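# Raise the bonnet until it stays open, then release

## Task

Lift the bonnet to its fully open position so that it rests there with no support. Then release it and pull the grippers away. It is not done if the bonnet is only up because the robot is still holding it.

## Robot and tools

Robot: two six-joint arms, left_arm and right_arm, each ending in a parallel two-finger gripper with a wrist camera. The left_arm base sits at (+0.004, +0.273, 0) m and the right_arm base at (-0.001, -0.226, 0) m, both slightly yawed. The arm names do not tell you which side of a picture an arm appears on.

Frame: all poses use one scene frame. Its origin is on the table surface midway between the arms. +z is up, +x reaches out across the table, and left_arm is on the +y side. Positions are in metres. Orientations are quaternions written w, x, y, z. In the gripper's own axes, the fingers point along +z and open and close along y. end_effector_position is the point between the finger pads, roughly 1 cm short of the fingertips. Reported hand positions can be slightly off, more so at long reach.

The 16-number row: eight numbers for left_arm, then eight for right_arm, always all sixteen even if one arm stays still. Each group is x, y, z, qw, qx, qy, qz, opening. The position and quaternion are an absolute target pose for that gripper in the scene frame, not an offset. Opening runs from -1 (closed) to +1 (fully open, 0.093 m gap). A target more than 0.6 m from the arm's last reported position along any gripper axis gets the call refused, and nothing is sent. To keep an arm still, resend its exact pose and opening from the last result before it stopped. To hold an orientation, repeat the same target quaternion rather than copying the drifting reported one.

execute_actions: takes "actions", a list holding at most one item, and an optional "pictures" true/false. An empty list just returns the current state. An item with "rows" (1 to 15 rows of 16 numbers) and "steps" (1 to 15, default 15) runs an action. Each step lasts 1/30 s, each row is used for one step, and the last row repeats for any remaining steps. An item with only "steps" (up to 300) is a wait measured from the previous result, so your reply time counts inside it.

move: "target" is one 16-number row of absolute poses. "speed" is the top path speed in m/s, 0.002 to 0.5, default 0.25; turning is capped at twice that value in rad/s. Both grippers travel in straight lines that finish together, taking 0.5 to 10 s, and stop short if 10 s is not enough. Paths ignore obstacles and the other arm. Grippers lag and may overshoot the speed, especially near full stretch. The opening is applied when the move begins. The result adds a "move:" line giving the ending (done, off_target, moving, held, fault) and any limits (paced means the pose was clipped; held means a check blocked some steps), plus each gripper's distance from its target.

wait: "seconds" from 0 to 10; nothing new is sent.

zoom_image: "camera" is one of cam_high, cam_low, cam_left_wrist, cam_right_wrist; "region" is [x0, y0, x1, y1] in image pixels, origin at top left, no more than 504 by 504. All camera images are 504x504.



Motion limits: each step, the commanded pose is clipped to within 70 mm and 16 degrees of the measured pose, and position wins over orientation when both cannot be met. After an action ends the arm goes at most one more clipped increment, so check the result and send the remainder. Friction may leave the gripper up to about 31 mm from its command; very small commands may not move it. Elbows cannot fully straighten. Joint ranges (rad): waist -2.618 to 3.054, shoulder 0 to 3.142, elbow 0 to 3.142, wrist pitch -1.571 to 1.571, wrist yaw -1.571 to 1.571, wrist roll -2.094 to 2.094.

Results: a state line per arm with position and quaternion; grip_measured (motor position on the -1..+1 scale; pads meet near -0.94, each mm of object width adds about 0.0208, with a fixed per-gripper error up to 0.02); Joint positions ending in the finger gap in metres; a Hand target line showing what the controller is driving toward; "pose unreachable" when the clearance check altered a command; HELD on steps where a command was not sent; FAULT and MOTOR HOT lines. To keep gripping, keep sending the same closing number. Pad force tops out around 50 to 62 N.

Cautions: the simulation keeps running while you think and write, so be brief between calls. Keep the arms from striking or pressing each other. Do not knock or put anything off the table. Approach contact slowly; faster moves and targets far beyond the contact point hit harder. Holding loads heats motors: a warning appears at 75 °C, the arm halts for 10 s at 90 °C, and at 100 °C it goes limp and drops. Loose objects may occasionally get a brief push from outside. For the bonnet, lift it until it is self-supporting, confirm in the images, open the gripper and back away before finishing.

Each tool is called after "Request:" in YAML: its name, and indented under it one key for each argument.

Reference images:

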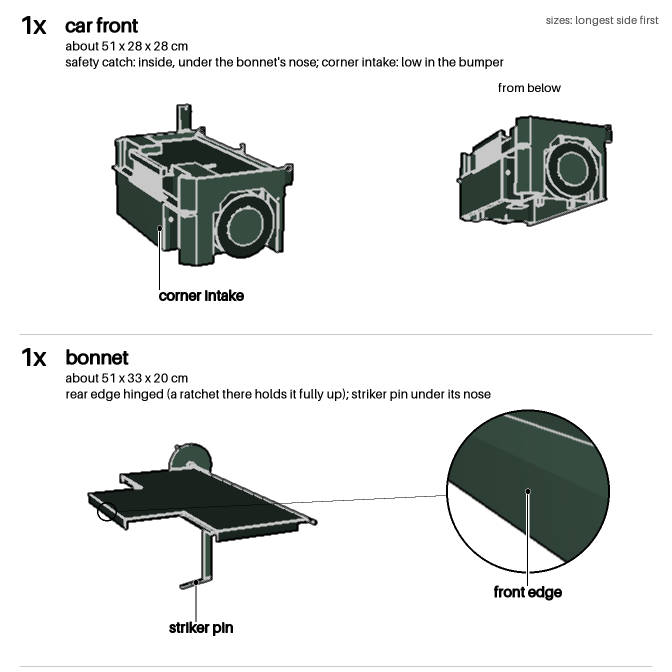

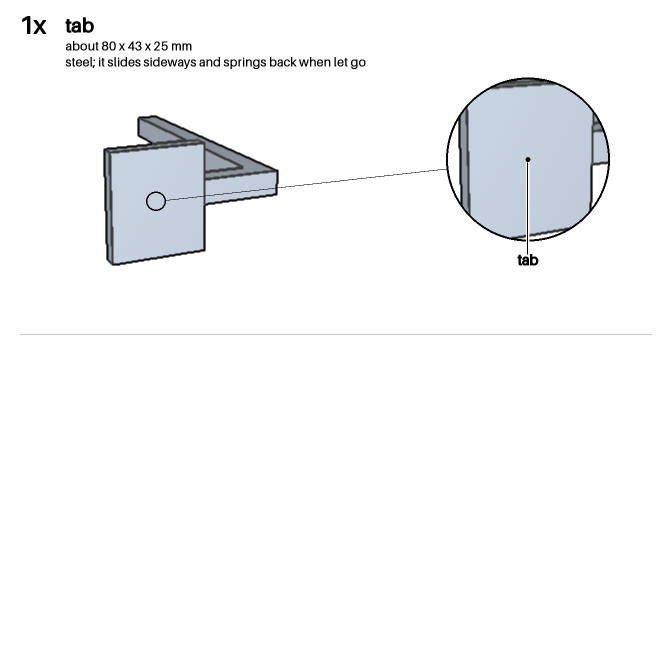

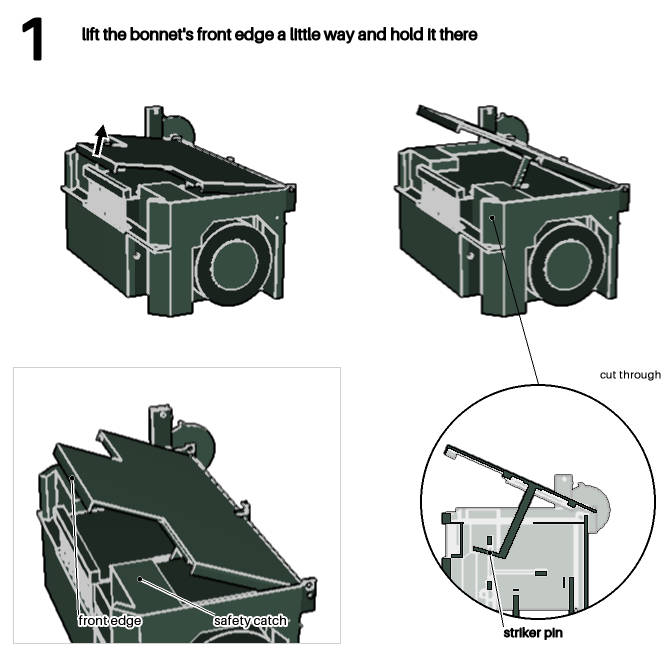

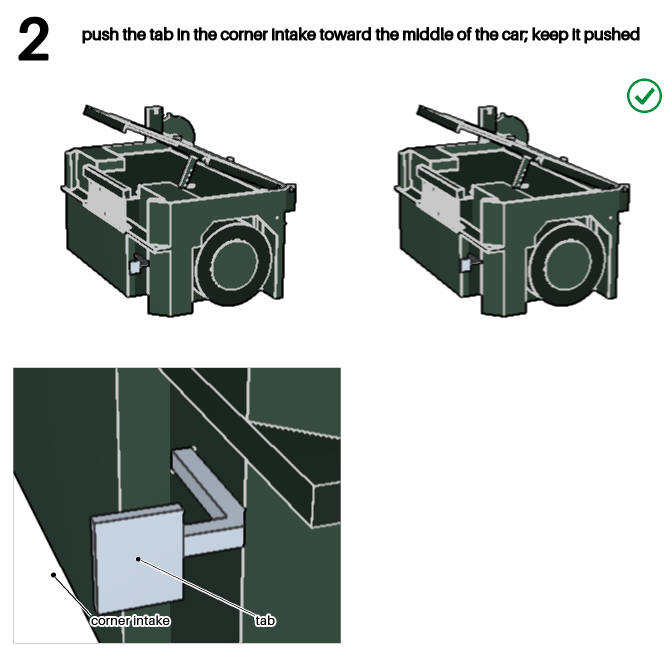

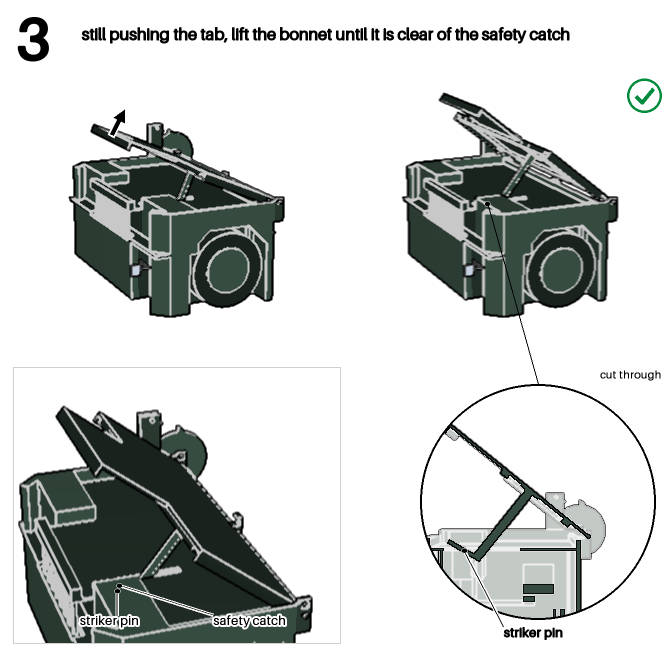

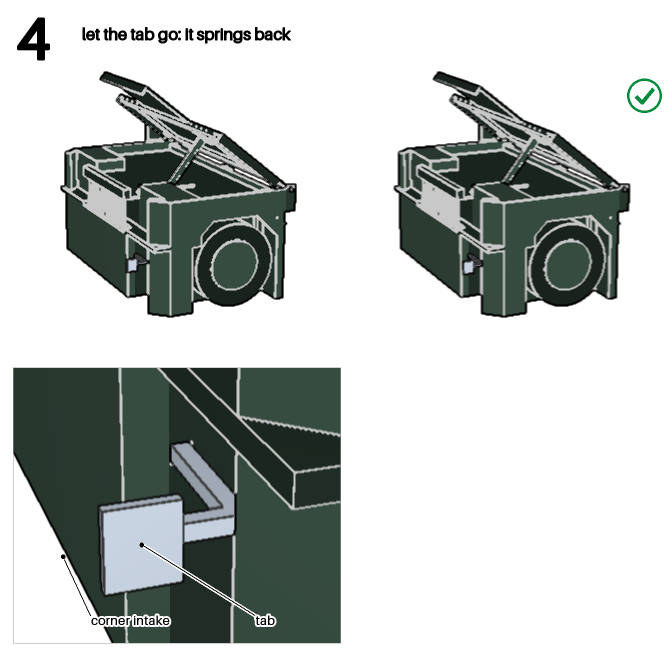

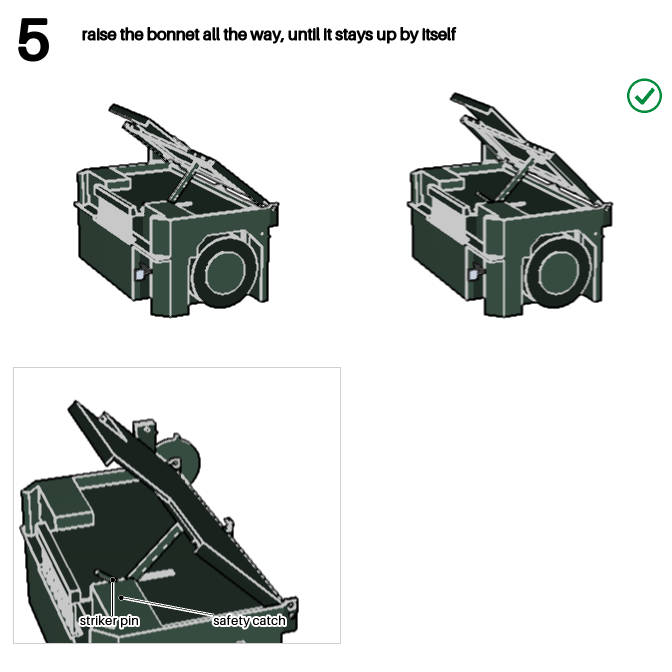

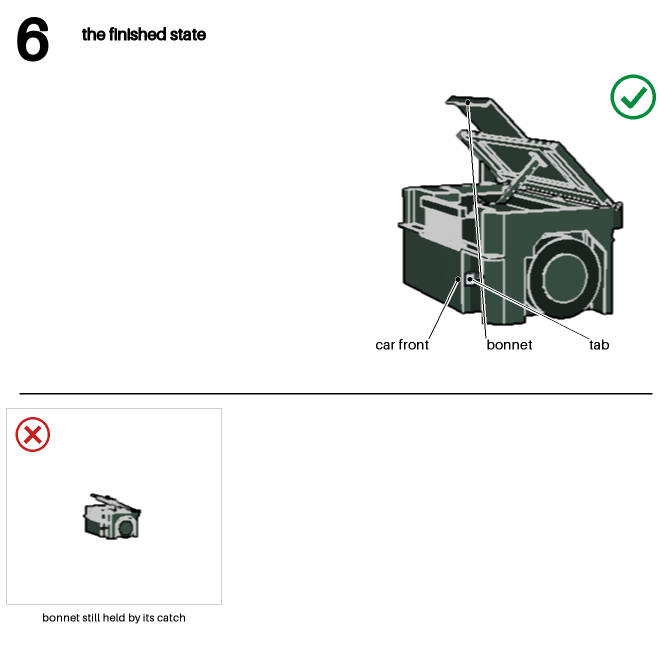

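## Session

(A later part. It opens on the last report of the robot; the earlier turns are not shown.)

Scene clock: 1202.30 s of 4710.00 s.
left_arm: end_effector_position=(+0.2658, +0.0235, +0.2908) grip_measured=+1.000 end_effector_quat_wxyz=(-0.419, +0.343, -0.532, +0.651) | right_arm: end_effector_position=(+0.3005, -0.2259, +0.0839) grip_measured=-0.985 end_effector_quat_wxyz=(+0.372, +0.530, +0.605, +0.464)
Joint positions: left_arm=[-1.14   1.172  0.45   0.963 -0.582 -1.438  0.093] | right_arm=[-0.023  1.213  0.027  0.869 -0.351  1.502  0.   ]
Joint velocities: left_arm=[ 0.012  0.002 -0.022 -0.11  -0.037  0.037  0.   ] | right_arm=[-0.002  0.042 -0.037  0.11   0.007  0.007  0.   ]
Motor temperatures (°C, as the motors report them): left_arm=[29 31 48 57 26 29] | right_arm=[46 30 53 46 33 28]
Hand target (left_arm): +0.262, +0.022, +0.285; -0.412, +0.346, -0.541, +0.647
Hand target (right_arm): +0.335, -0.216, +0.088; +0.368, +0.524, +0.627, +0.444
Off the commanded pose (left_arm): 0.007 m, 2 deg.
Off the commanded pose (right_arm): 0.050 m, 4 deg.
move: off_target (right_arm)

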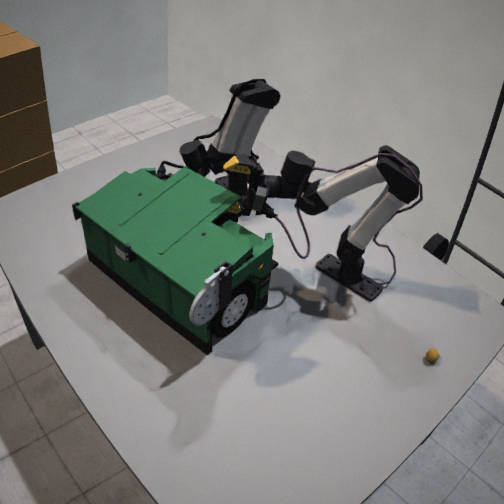

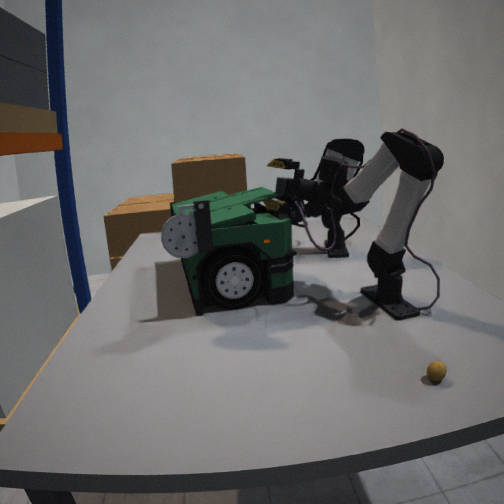

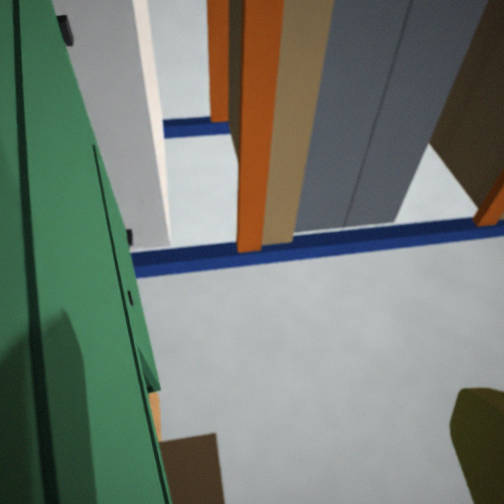

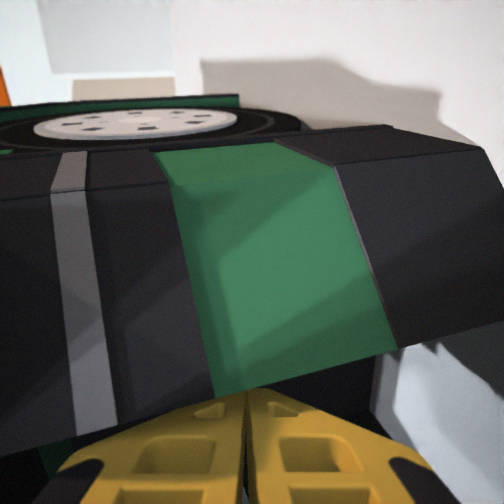

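Request:
execute_actions:
  actions:
    - {"rows":[[0.262,0.022,0.285,0.41,-0.345,0.54,-0.645,1,0.295,-0.185,0.084,0.39,0.49,0.62,0.47,-1]],"steps":15}

Request:
execute_actions:
  actions:
    - {"rows":[[0.262,0.022,0.285,0.41,-0.345,0.54,-0.645,1,0.36,-0.19,0.084,0.39,0.49,0.62,0.47,-1]],"steps":15}

Request:
execute_actions:
  actions:
    - {"rows":[[0.262,0.022,0.285,0.41,-0.345,0.54,-0.645,1,0.37,-0.19,0.084,0.39,0.49,0.62,0.47,-1]],"steps":15}

Scene clock: 1211.93 s of 4710.00 s.
left_arm: end_effector_position=(+0.2658, +0.0235, +0.2908) grip_measured=+1.000 end_effector_quat_wxyz=(-0.419, +0.343, -0.532, +0.651) | right_arm: end_effector_position=(+0.2956, -0.2285, +0.0845) grip_measured=-0.985 end_effector_quat_wxyz=(+0.422, +0.556, +0.585, +0.415)
Joint positions: left_arm=[-1.14   1.172  0.45   0.963 -0.582 -1.439  0.093] | right_arm=[ 0.132  1.108  0.001  0.801 -0.052  1.521  0.   ]
Joint velocities: left_arm=[ 0.007 -0.002 -0.012  0.007  0.051  0.007  0.   ] | right_arm=[ 0.051 -0.012  0.012 -0.095  0.051  0.022  0.   ]
Motor temperatures (°C, as the motors report them): left_arm=[29 31 47 55 26 29] | right_arm=[48 31 61 44 33 28]
Hand target (left_arm): +0.262, +0.022, +0.285; -0.411, +0.346, -0.541, +0.647
Hand target (right_arm): +0.292, -0.188, +0.085; +0.377, +0.502, +0.629, +0.459
Off the commanded pose (left_arm): 0.007 m, 2 deg.
Off the commanded pose (right_arm): 0.044 m, 11 deg.
joint sent to its limit (right arm) — the command would take joint 3 (elbow) past its lower limit, so that joint was sent only as far as its limit.
Steps of this call (steps 1 to 90: nothing new was sent; then 6.13 s passed at rest; steps 91 to 105: all 15 steps of this action). Readings (end_effector_position):
91: left_arm (+0.2658, +0.0235, +0.2908) | right_arm (+0.2973, -0.2245, +0.0832)
92: left_arm (+0.2658, +0.0235, +0.2908) | right_arm (+0.2970, -0.2253, +0.0841)
94: left_arm (+0.2658, +0.0235, +0.2908) | right_arm (+0.2968, -0.2262, +0.0841)
98: left_arm (+0.2658, +0.0235, +0.2908) | right_arm (+0.2961, -0.2275, +0.0843)
105: the state above

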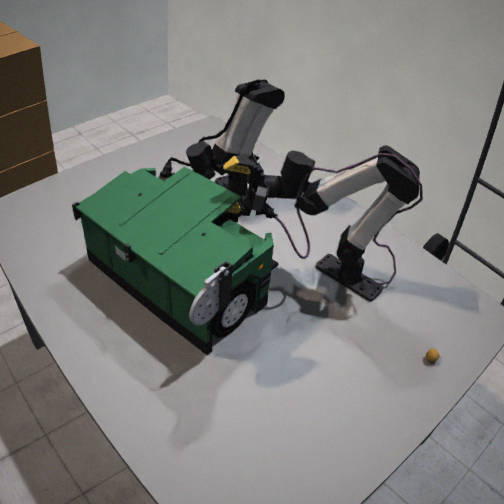

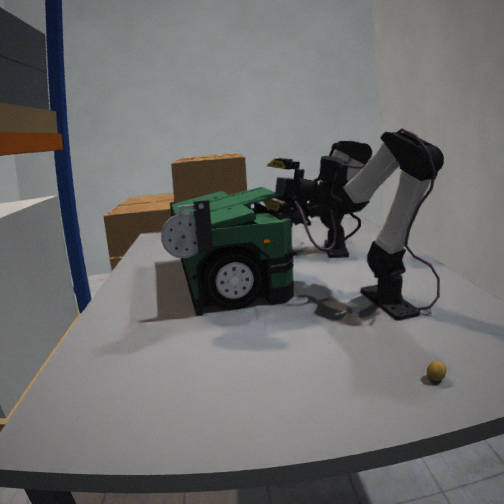

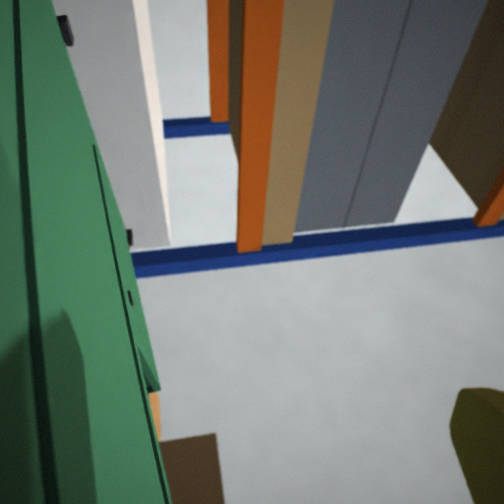

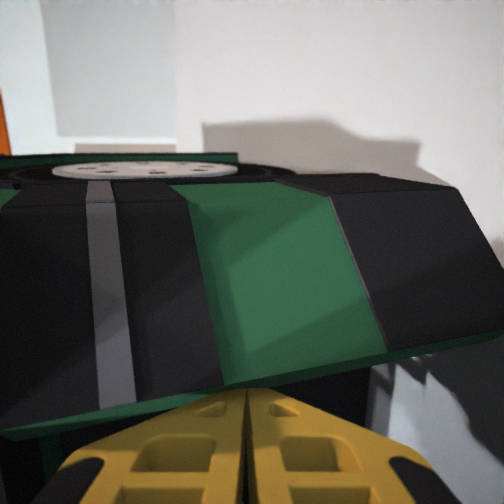

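Scene clock: 1212.43 s of 4710.00 s.
left_arm: end_effector_position=(+0.2658, +0.0235, +0.2908) grip_measured=+1.000 end_effector_quat_wxyz=(-0.419, +0.343, -0.532, +0.651) | right_arm: end_effector_position=(+0.2989, -0.2283, +0.0845) grip_measured=-0.986 end_effector_quat_wxyz=(+0.420, +0.555, +0.584, +0.419)
Joint positions: left_arm=[-1.14   1.172  0.45   0.963 -0.582 -1.439  0.093] | right_arm=[ 0.128  1.15   0.007  0.841 -0.063  1.524  0.   ]
Joint velocities: left_arm=[-0.007 -0.007 -0.007 -0.081  0.022 -0.051  0.   ] | right_arm=[-0.022  0.007  0.012 -0.051 -0.051 -0.037  0.   ]
Motor temperatures (°C, as the motors report them): left_arm=[29 31 47 55 26 29] | right_arm=[47 31 61 45 33 28]
Hand target (left_arm): +0.262, +0.022, +0.285; -0.412, +0.346, -0.541, +0.647
Hand target (right_arm): +0.334, -0.191, +0.091; +0.380, +0.504, +0.628, +0.455
Off the commanded pose (left_arm): 0.007 m, 2 deg.
Off the commanded pose (right_arm): 0.072 m, 11 deg.
Steps of this call (steps 1 to 15: all 15 steps of this action). Readings (end_effector_position):
1: left_arm (+0.2658, +0.0235, +0.2908) | right_arm (+0.2979, -0.2286, +0.0844)
2: left_arm (+0.2658, +0.0235, +0.2908) | right_arm (+0.2989, -0.2283, +0.0844)
4: left_arm (+0.2658, +0.0235, +0.2908) | right_arm (+0.2989, -0.2284, +0.0845)
8: left_arm (+0.2658, +0.0235, +0.2908) | right_arm (+0.2989, -0.2283, +0.0845)
15: the state above

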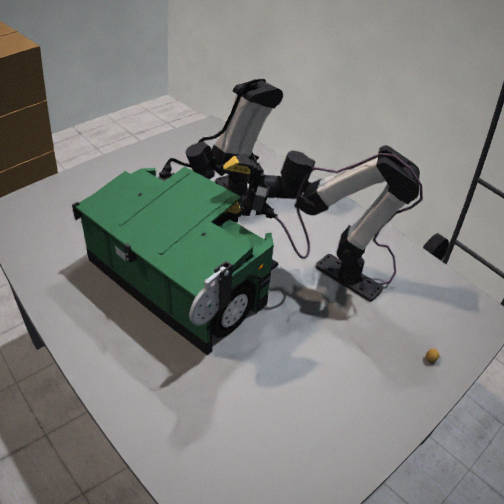

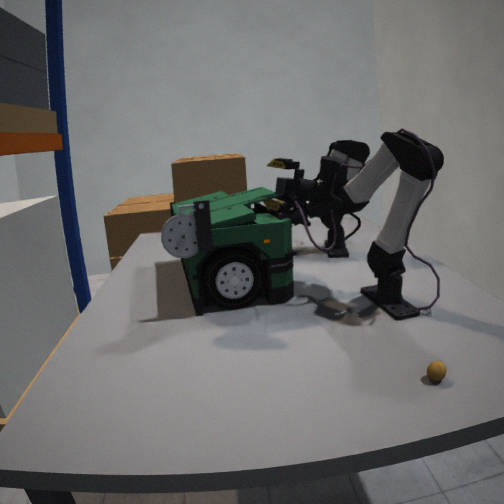

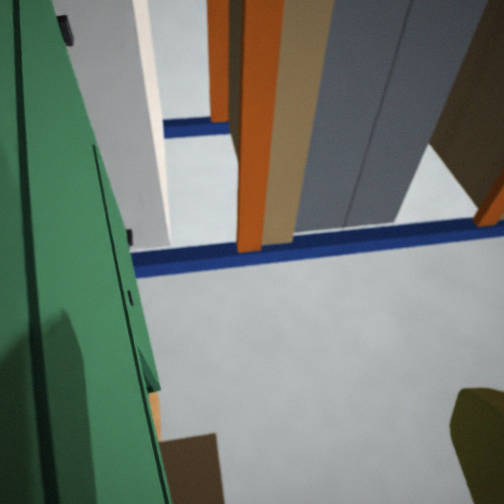

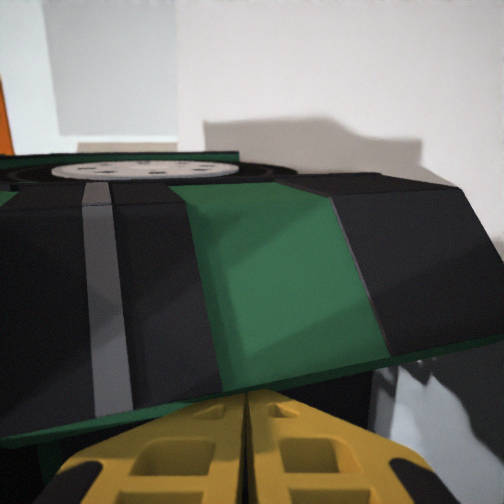

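Scene clock: 1212.93 s of 4710.00 s.
left_arm: end_effector_position=(+0.2658, +0.0235, +0.2908) grip_measured=+1.000 end_effector_quat_wxyz=(-0.419, +0.343, -0.532, +0.651) | right_arm: end_effector_position=(+0.2991, -0.2283, +0.0842) grip_measured=-0.986 end_effector_quat_wxyz=(+0.417, +0.554, +0.584, +0.422)
Joint positions: left_arm=[-1.14   1.172  0.45   0.963 -0.582 -1.439  0.093] | right_arm=[ 0.117  1.156  0.007  0.847 -0.081  1.524  0.   ]
Joint velocities: left_arm=[-0.007 -0.012 -0.002  0.007 -0.007  0.007  0.   ] | right_arm=[ 0.007  0.017  0.002 -0.007 -0.007  0.022  0.   ]
Motor temperatures (°C, as the motors report them): left_arm=[29 31 47 55 26 29] | right_arm=[47 32 62 45 33 28]
Hand target (left_arm): +0.262, +0.022, +0.285; -0.412, +0.346, -0.541, +0.647
Hand target (right_arm): +0.337, -0.193, +0.092; +0.381, +0.503, +0.628, +0.455
Off the commanded pose (left_arm): 0.007 m, 2 deg.
Off the commanded pose (right_arm): 0.081 m, 11 deg; position clipped at the last step of the last action.
Steps of this call (steps 1 to 15: all 15 steps of this action). Readings (end_effector_position):
1: left_arm (+0.2658, +0.0235, +0.2908) | right_arm (+0.2990, -0.2284, +0.0843)
2: left_arm (+0.2658, +0.0235, +0.2908) | right_arm (+0.2990, -0.2284, +0.0843)
4: left_arm (+0.2658, +0.0235, +0.2908) | right_arm (+0.2991, -0.2284, +0.0843)
8: left_arm (+0.2658, +0.0235, +0.2908) | right_arm (+0.2991, -0.2284, +0.0843)
15: the state above

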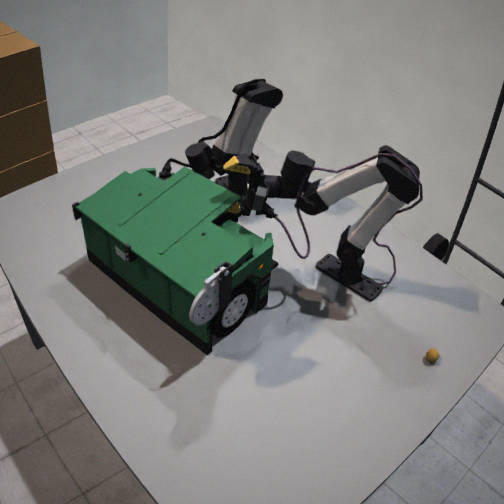

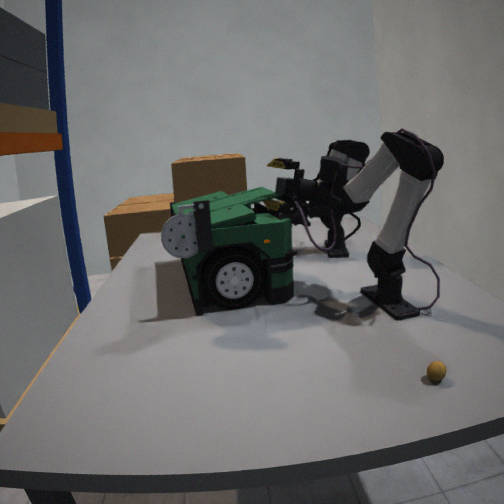

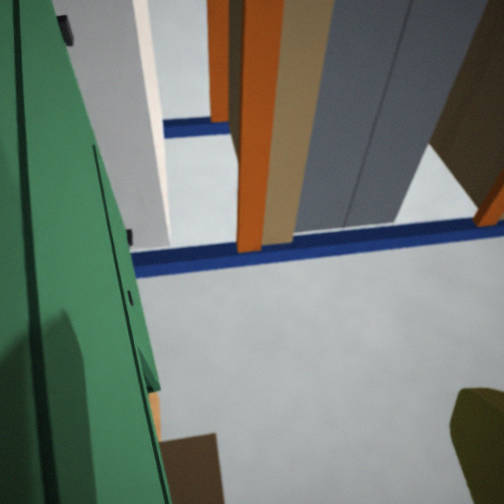

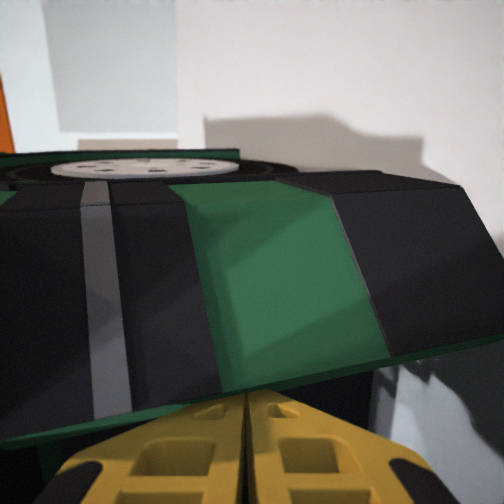

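Request:
execute_actions:
  actions: []

Scene clock: 1222.77 s of 4710.00 s.
left_arm: end_effector_position=(+0.2658, +0.0235, +0.2908) grip_measured=+1.000 end_effector_quat_wxyz=(-0.419, +0.343, -0.532, +0.651) | right_arm: end_effector_position=(+0.2991, -0.2283, +0.0842) grip_measured=-0.986 end_effector_quat_wxyz=(+0.417, +0.554, +0.584, +0.422)
Joint positions: left_arm=[-1.14   1.172  0.45   0.963 -0.582 -1.439  0.093] | right_arm=[ 0.117  1.156  0.007  0.847 -0.081  1.524  0.   ]
Joint velocities: left_arm=[-0.012  0.007 -0.017 -0.066 -0.022 -0.051  0.   ] | right_arm=[ 0.002 -0.002 -0.007 -0.051 -0.051 -0.007  0.   ]
Motor temperatures (°C, as the motors report them): left_arm=[29 31 47 54 26 29] | right_arm=[47 38 69 48 34 28]
Hand target (left_arm): +0.262, +0.022, +0.285; -0.412, +0.346, -0.541, +0.647
Hand target (right_arm): +0.337, -0.193, +0.092; +0.381, +0.504, +0.628, +0.455
Off the commanded pose (left_arm): 0.007 m, 2 deg.
Off the commanded pose (right_arm): 0.081 m, 11 deg; position clipped at the last step of the last action.
Steps of this call (steps 1 to 90: nothing new was sent; then 6.83 s passed at rest). Readings (end_effector_position):
1: left_arm (+0.2658, +0.0235, +0.2908) | right_arm (+0.2991, -0.2283, +0.0842)
2: left_arm (+0.2658, +0.0235, +0.2908) | right_arm (+0.2991, -0.2283, +0.0842)
4: left_arm (+0.2658, +0.0235, +0.2908) | right_arm (+0.2991, -0.2283, +0.0842)
8: left_arm (+0.2658, +0.0235, +0.2908) | right_arm (+0.2991, -0.2283, +0.0842)
90: the state above

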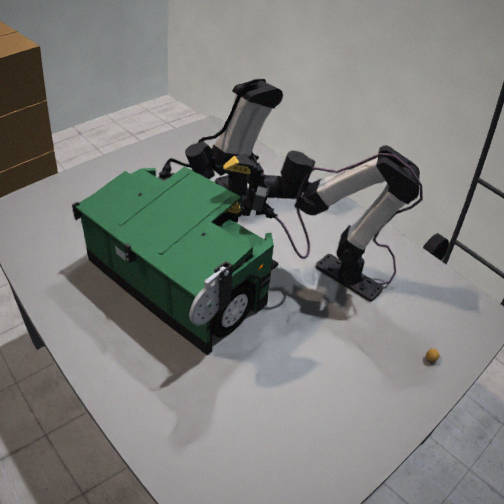

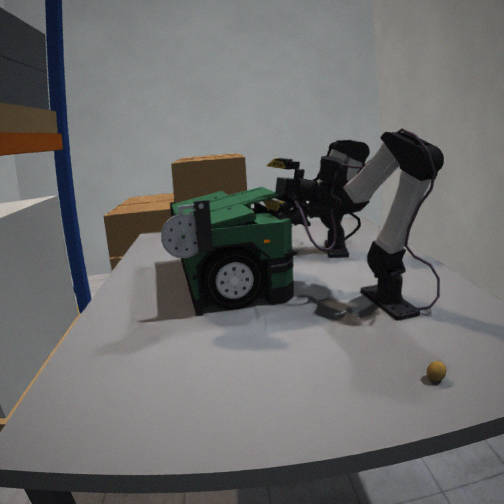

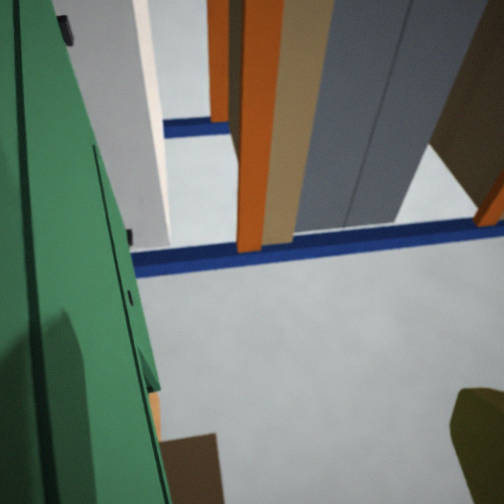

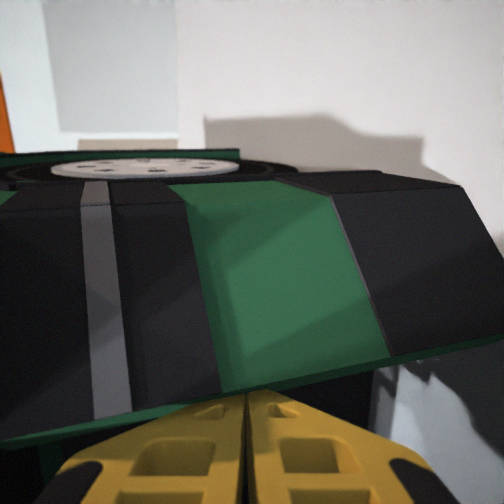

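Request:
move:
  target: [0.262,0.022,0.285,0.41,-0.345,0.54,-0.645,1, 0.235,-0.228,0.095,0.39,0.52,0.62,0.44,-1]
  speed: 0.1

Request:
move:
  target: [0.262,0.022,0.285,0.41,-0.345,0.54,-0.645,1, 0.235,-0.221,0.105,0.5,-0.075,0.862,0.045,-0.45]
  speed: 0.15

Request:
move:
  target: [0.262,0.022,0.285,0.41,-0.345,0.54,-0.645,1, 0.245,-0.221,0.096,0.5,-0.075,0.862,0.045,-0.45]
  speed: 0.1

Request:
move:
  target: [0.262,0.022,0.285,0.41,-0.345,0.54,-0.645,1, 0.31,-0.208,0.082,0.6,-0.075,0.795,0.055,-0.45]
  speed: 0.05

Scene clock: 1246.43 s of 4710.00 s.
left_arm: end_effector_position=(+0.2658, +0.0234, +0.2907) grip_measured=+1.000 end_effector_quat_wxyz=(-0.419, +0.343, -0.532, +0.651) | right_arm: end_effector_position=(+0.2372, -0.2290, +0.0952) grip_measured=-0.986 end_effector_quat_wxyz=(+0.386, +0.524, +0.623, +0.434)
Joint positions: left_arm=[-1.14   1.172  0.45   0.962 -0.582 -1.439  0.093] | right_arm=[-0.139  0.231  0.    -0.134 -0.427  1.386  0.   ]
Joint velocities: left_arm=[ 0.002 -0.007 -0.002 -0.095  0.007 -0.095  0.   ] | right_arm=[ 0.012 -0.022 -0.012 -0.022 -0.007  0.007  0.   ]
Motor temperatures (°C, as the motors report them): left_arm=[29 31 45 52 26 29] | right_arm=[46 46 79 50 34 28]
Hand target (left_arm): +0.262, +0.022, +0.285; -0.411, +0.346, -0.541, +0.647
Hand target (right_arm): +0.236, -0.229, +0.095; +0.387, +0.522, +0.624, +0.434
Off the commanded pose (left_arm): 0.007 m, 2 deg.
Off the commanded pose (right_arm): 0.002 m, 1 deg.
MOTOR HOT: a motor of the right arm reached 75 °C. Now the hottest motor of the right arm, joint 3 (elbow), reports 79 °C. The controller's stop level is 90 °C. To cool a motor, set the load down, stop pushing, or move to a pose that needs little force. From now on the controller again stops the right arm at 90 °C.
joint sent to its limit (right arm) — the command would take joint 3 (elbow) past its lower limit, so that joint was sent only as far as its limit.
After step 90, 18.43 s passed at rest.
move: done

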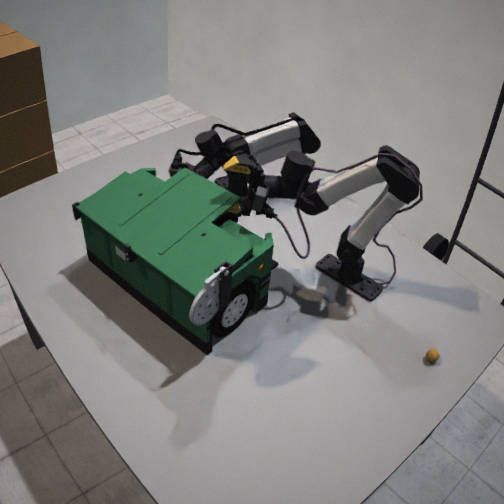

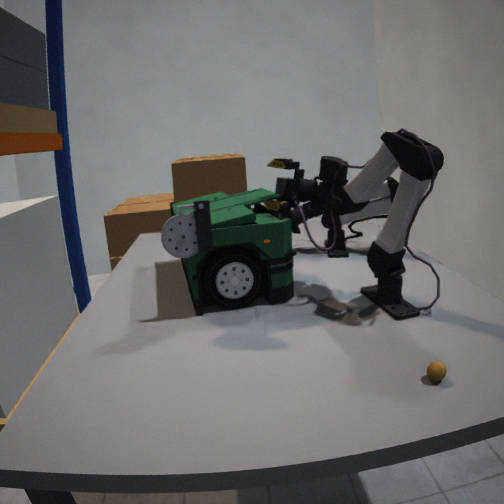

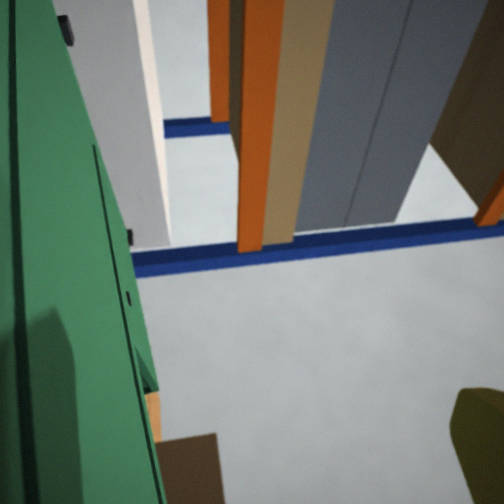

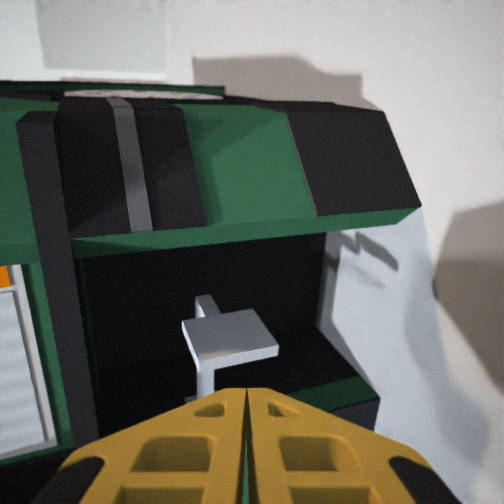

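Scene clock: 1252.10 s of 4710.00 s.
left_arm: end_effector_position=(+0.2658, +0.0234, +0.2907) grip_measured=+1.000 end_effector_quat_wxyz=(-0.419, +0.343, -0.532, +0.651) | right_arm: end_effector_position=(+0.2343, -0.2213, +0.1010) grip_measured=-0.451 end_effector_quat_wxyz=(+0.505, -0.067, +0.859, +0.050)
Joint positions: left_arm=[-1.14   1.172  0.45   0.962 -0.582 -1.438  0.093] | right_arm=[-0.057  0.402  0.179 -0.321 -0.35  -0.183  0.024]
Joint velocities: left_arm=[-0.002 -0.002  0.017 -0.037 -0.022  0.081  0.   ] | right_arm=[ 0.002  0.017  0.002  0.051 -0.051  0.007 -0.001]
Motor temperatures (°C, as the motors report them): left_arm=[29 31 45 52 26 29] | right_arm=[45 43 77 49 33 28]
Hand target (left_arm): +0.262, +0.022, +0.285; -0.412, +0.346, -0.541, +0.647
Hand target (right_arm): +0.235, -0.221, +0.105; +0.500, -0.073, +0.862, +0.045
Off the commanded pose (left_arm): 0.007 m, 2 deg.
Off the commanded pose (right_arm): 0.004 m, 1 deg.
MOTOR HOT: still on. Now the hottest motor of the right arm, joint 3 (elbow), reports 77 °C; the controller's stop level is 90 °C.
move: done

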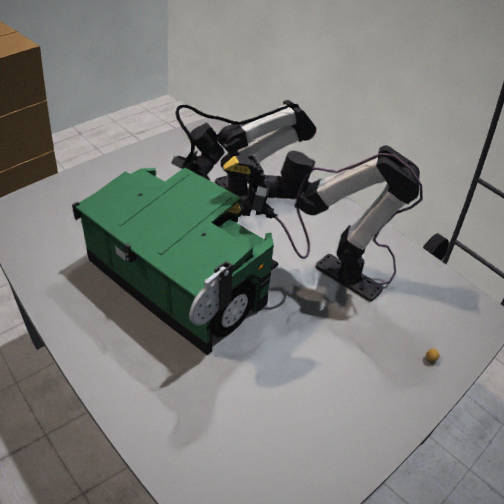

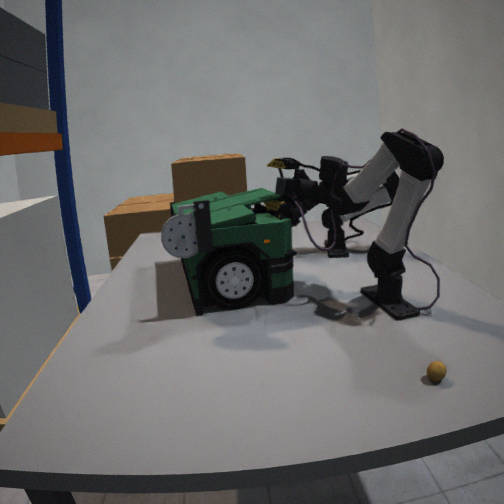

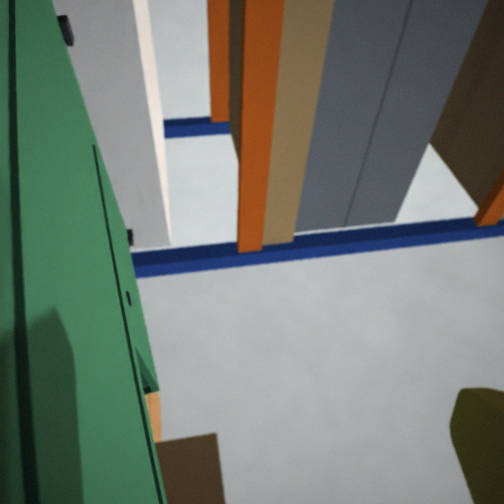

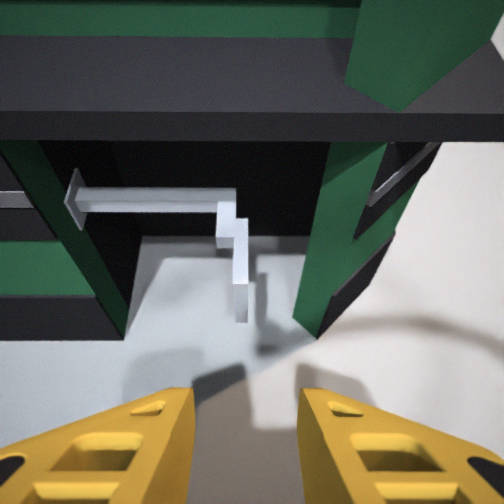

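Scene clock: 1253.03 s of 4710.00 s.
left_arm: end_effector_position=(+0.2658, +0.0234, +0.2907) grip_measured=+1.000 end_effector_quat_wxyz=(-0.419, +0.343, -0.532, +0.651) | right_arm: end_effector_position=(+0.2432, -0.2213, +0.0990) grip_measured=-0.451 end_effector_quat_wxyz=(+0.503, -0.071, +0.860, +0.048)
Joint positions: left_arm=[-1.14   1.172  0.45   0.962 -0.582 -1.437  0.093] | right_arm=[-0.04   0.488  0.179 -0.236 -0.336 -0.183  0.024]
Joint velocities: left_arm=[-0.022  0.017  0.002  0.051 -0.007  0.037  0.   ] | right_arm=[-0.002 -0.007 -0.007  0.007  0.051 -0.022  0.   ]
Motor temperatures (°C, as the motors report them): left_arm=[29 31 45 52 26 29] | right_arm=[45 43 76 49 33 28]
Hand target (left_arm): +0.262, +0.022, +0.285; -0.412, +0.346, -0.541, +0.647
Hand target (right_arm): +0.245, -0.221, +0.096; +0.500, -0.075, +0.862, +0.045
Off the commanded pose (left_arm): 0.007 m, 2 deg.
Off the commanded pose (right_arm): 0.004 m, 1 deg.
MOTOR HOT: still on. Now the hottest motor of the right arm, joint 3 (elbow), reports 76 °C; the controller's stop level is 90 °C.
move: done

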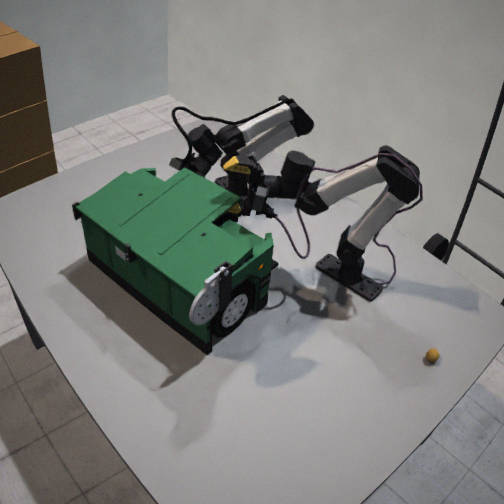

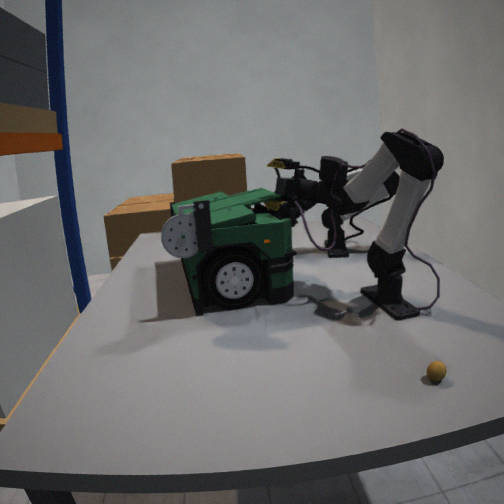

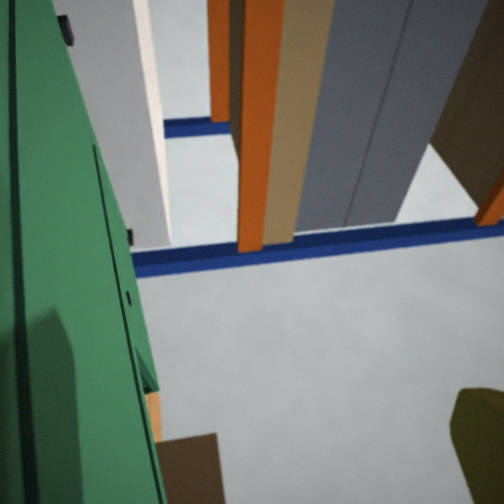

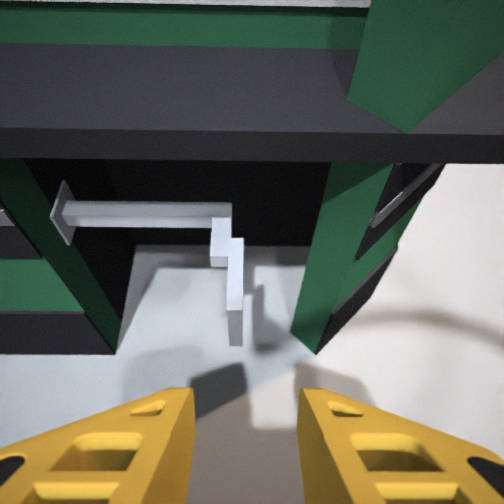

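Scene clock: 1255.73 s of 4710.00 s.
left_arm: end_effector_position=(+0.2658, +0.0234, +0.2907) grip_measured=+1.000 end_effector_quat_wxyz=(-0.419, +0.343, -0.532, +0.651) | right_arm: end_effector_position=(+0.2995, -0.2071, +0.0807) grip_measured=-0.451 end_effector_quat_wxyz=(+0.596, -0.085, +0.796, +0.058)
Joint positions: left_arm=[-1.14   1.172  0.45   0.962 -0.582 -1.437  0.093] | right_arm=[ 0.076  1.263  0.003  0.961 -0.284 -0.095  0.024]
Joint velocities: left_arm=[ 0.007 -0.017  0.002 -0.007 -0.081  0.007  0.   ] | right_arm=[-0.002 -0.022  0.007 -0.051 -0.051  0.037  0.001]
Motor temperatures (°C, as the motors report them): left_arm=[29 31 45 52 26 29] | right_arm=[45 42 74 49 33 28]
Hand target (left_arm): +0.262, +0.022, +0.285; -0.412, +0.346, -0.541, +0.647
Hand target (right_arm): +0.308, -0.207, +0.083; +0.598, -0.077, +0.795, +0.057
Off the commanded pose (left_arm): 0.007 m, 2 deg.
Off the commanded pose (right_arm): 0.011 m, 1 deg.
MOTOR HOT: still on. Now the hottest motor of the right arm, joint 3 (elbow), reports 74 °C; the controller's stop level is 90 °C.
move: off_target (right_arm)

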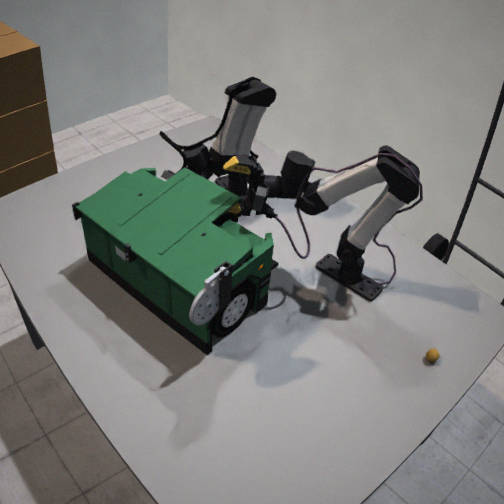

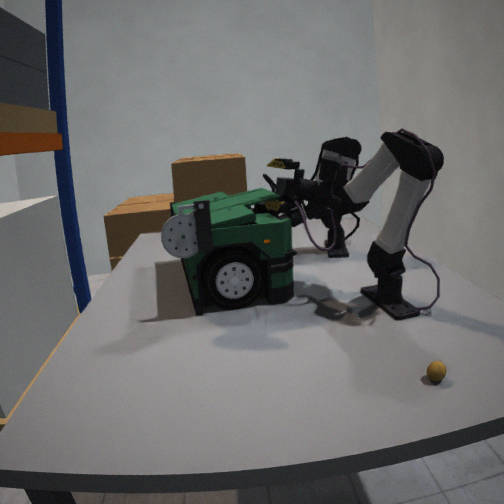

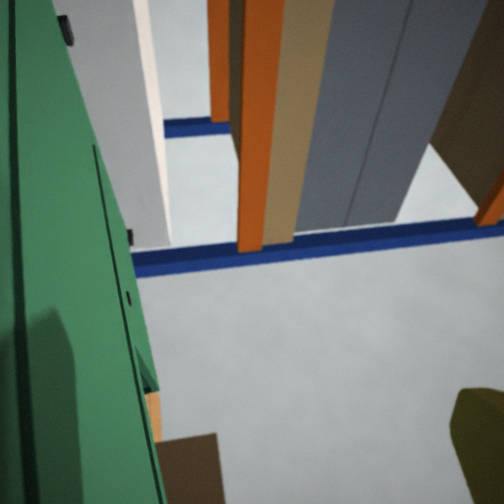

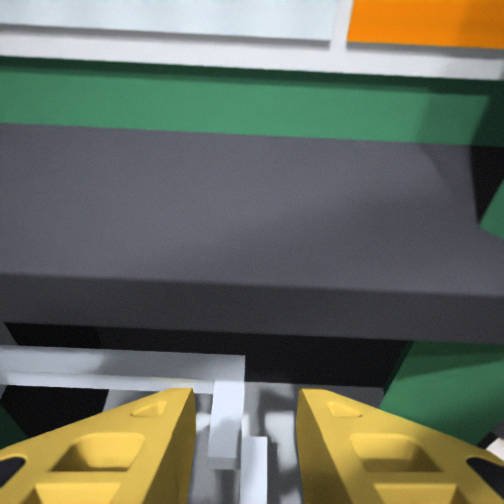

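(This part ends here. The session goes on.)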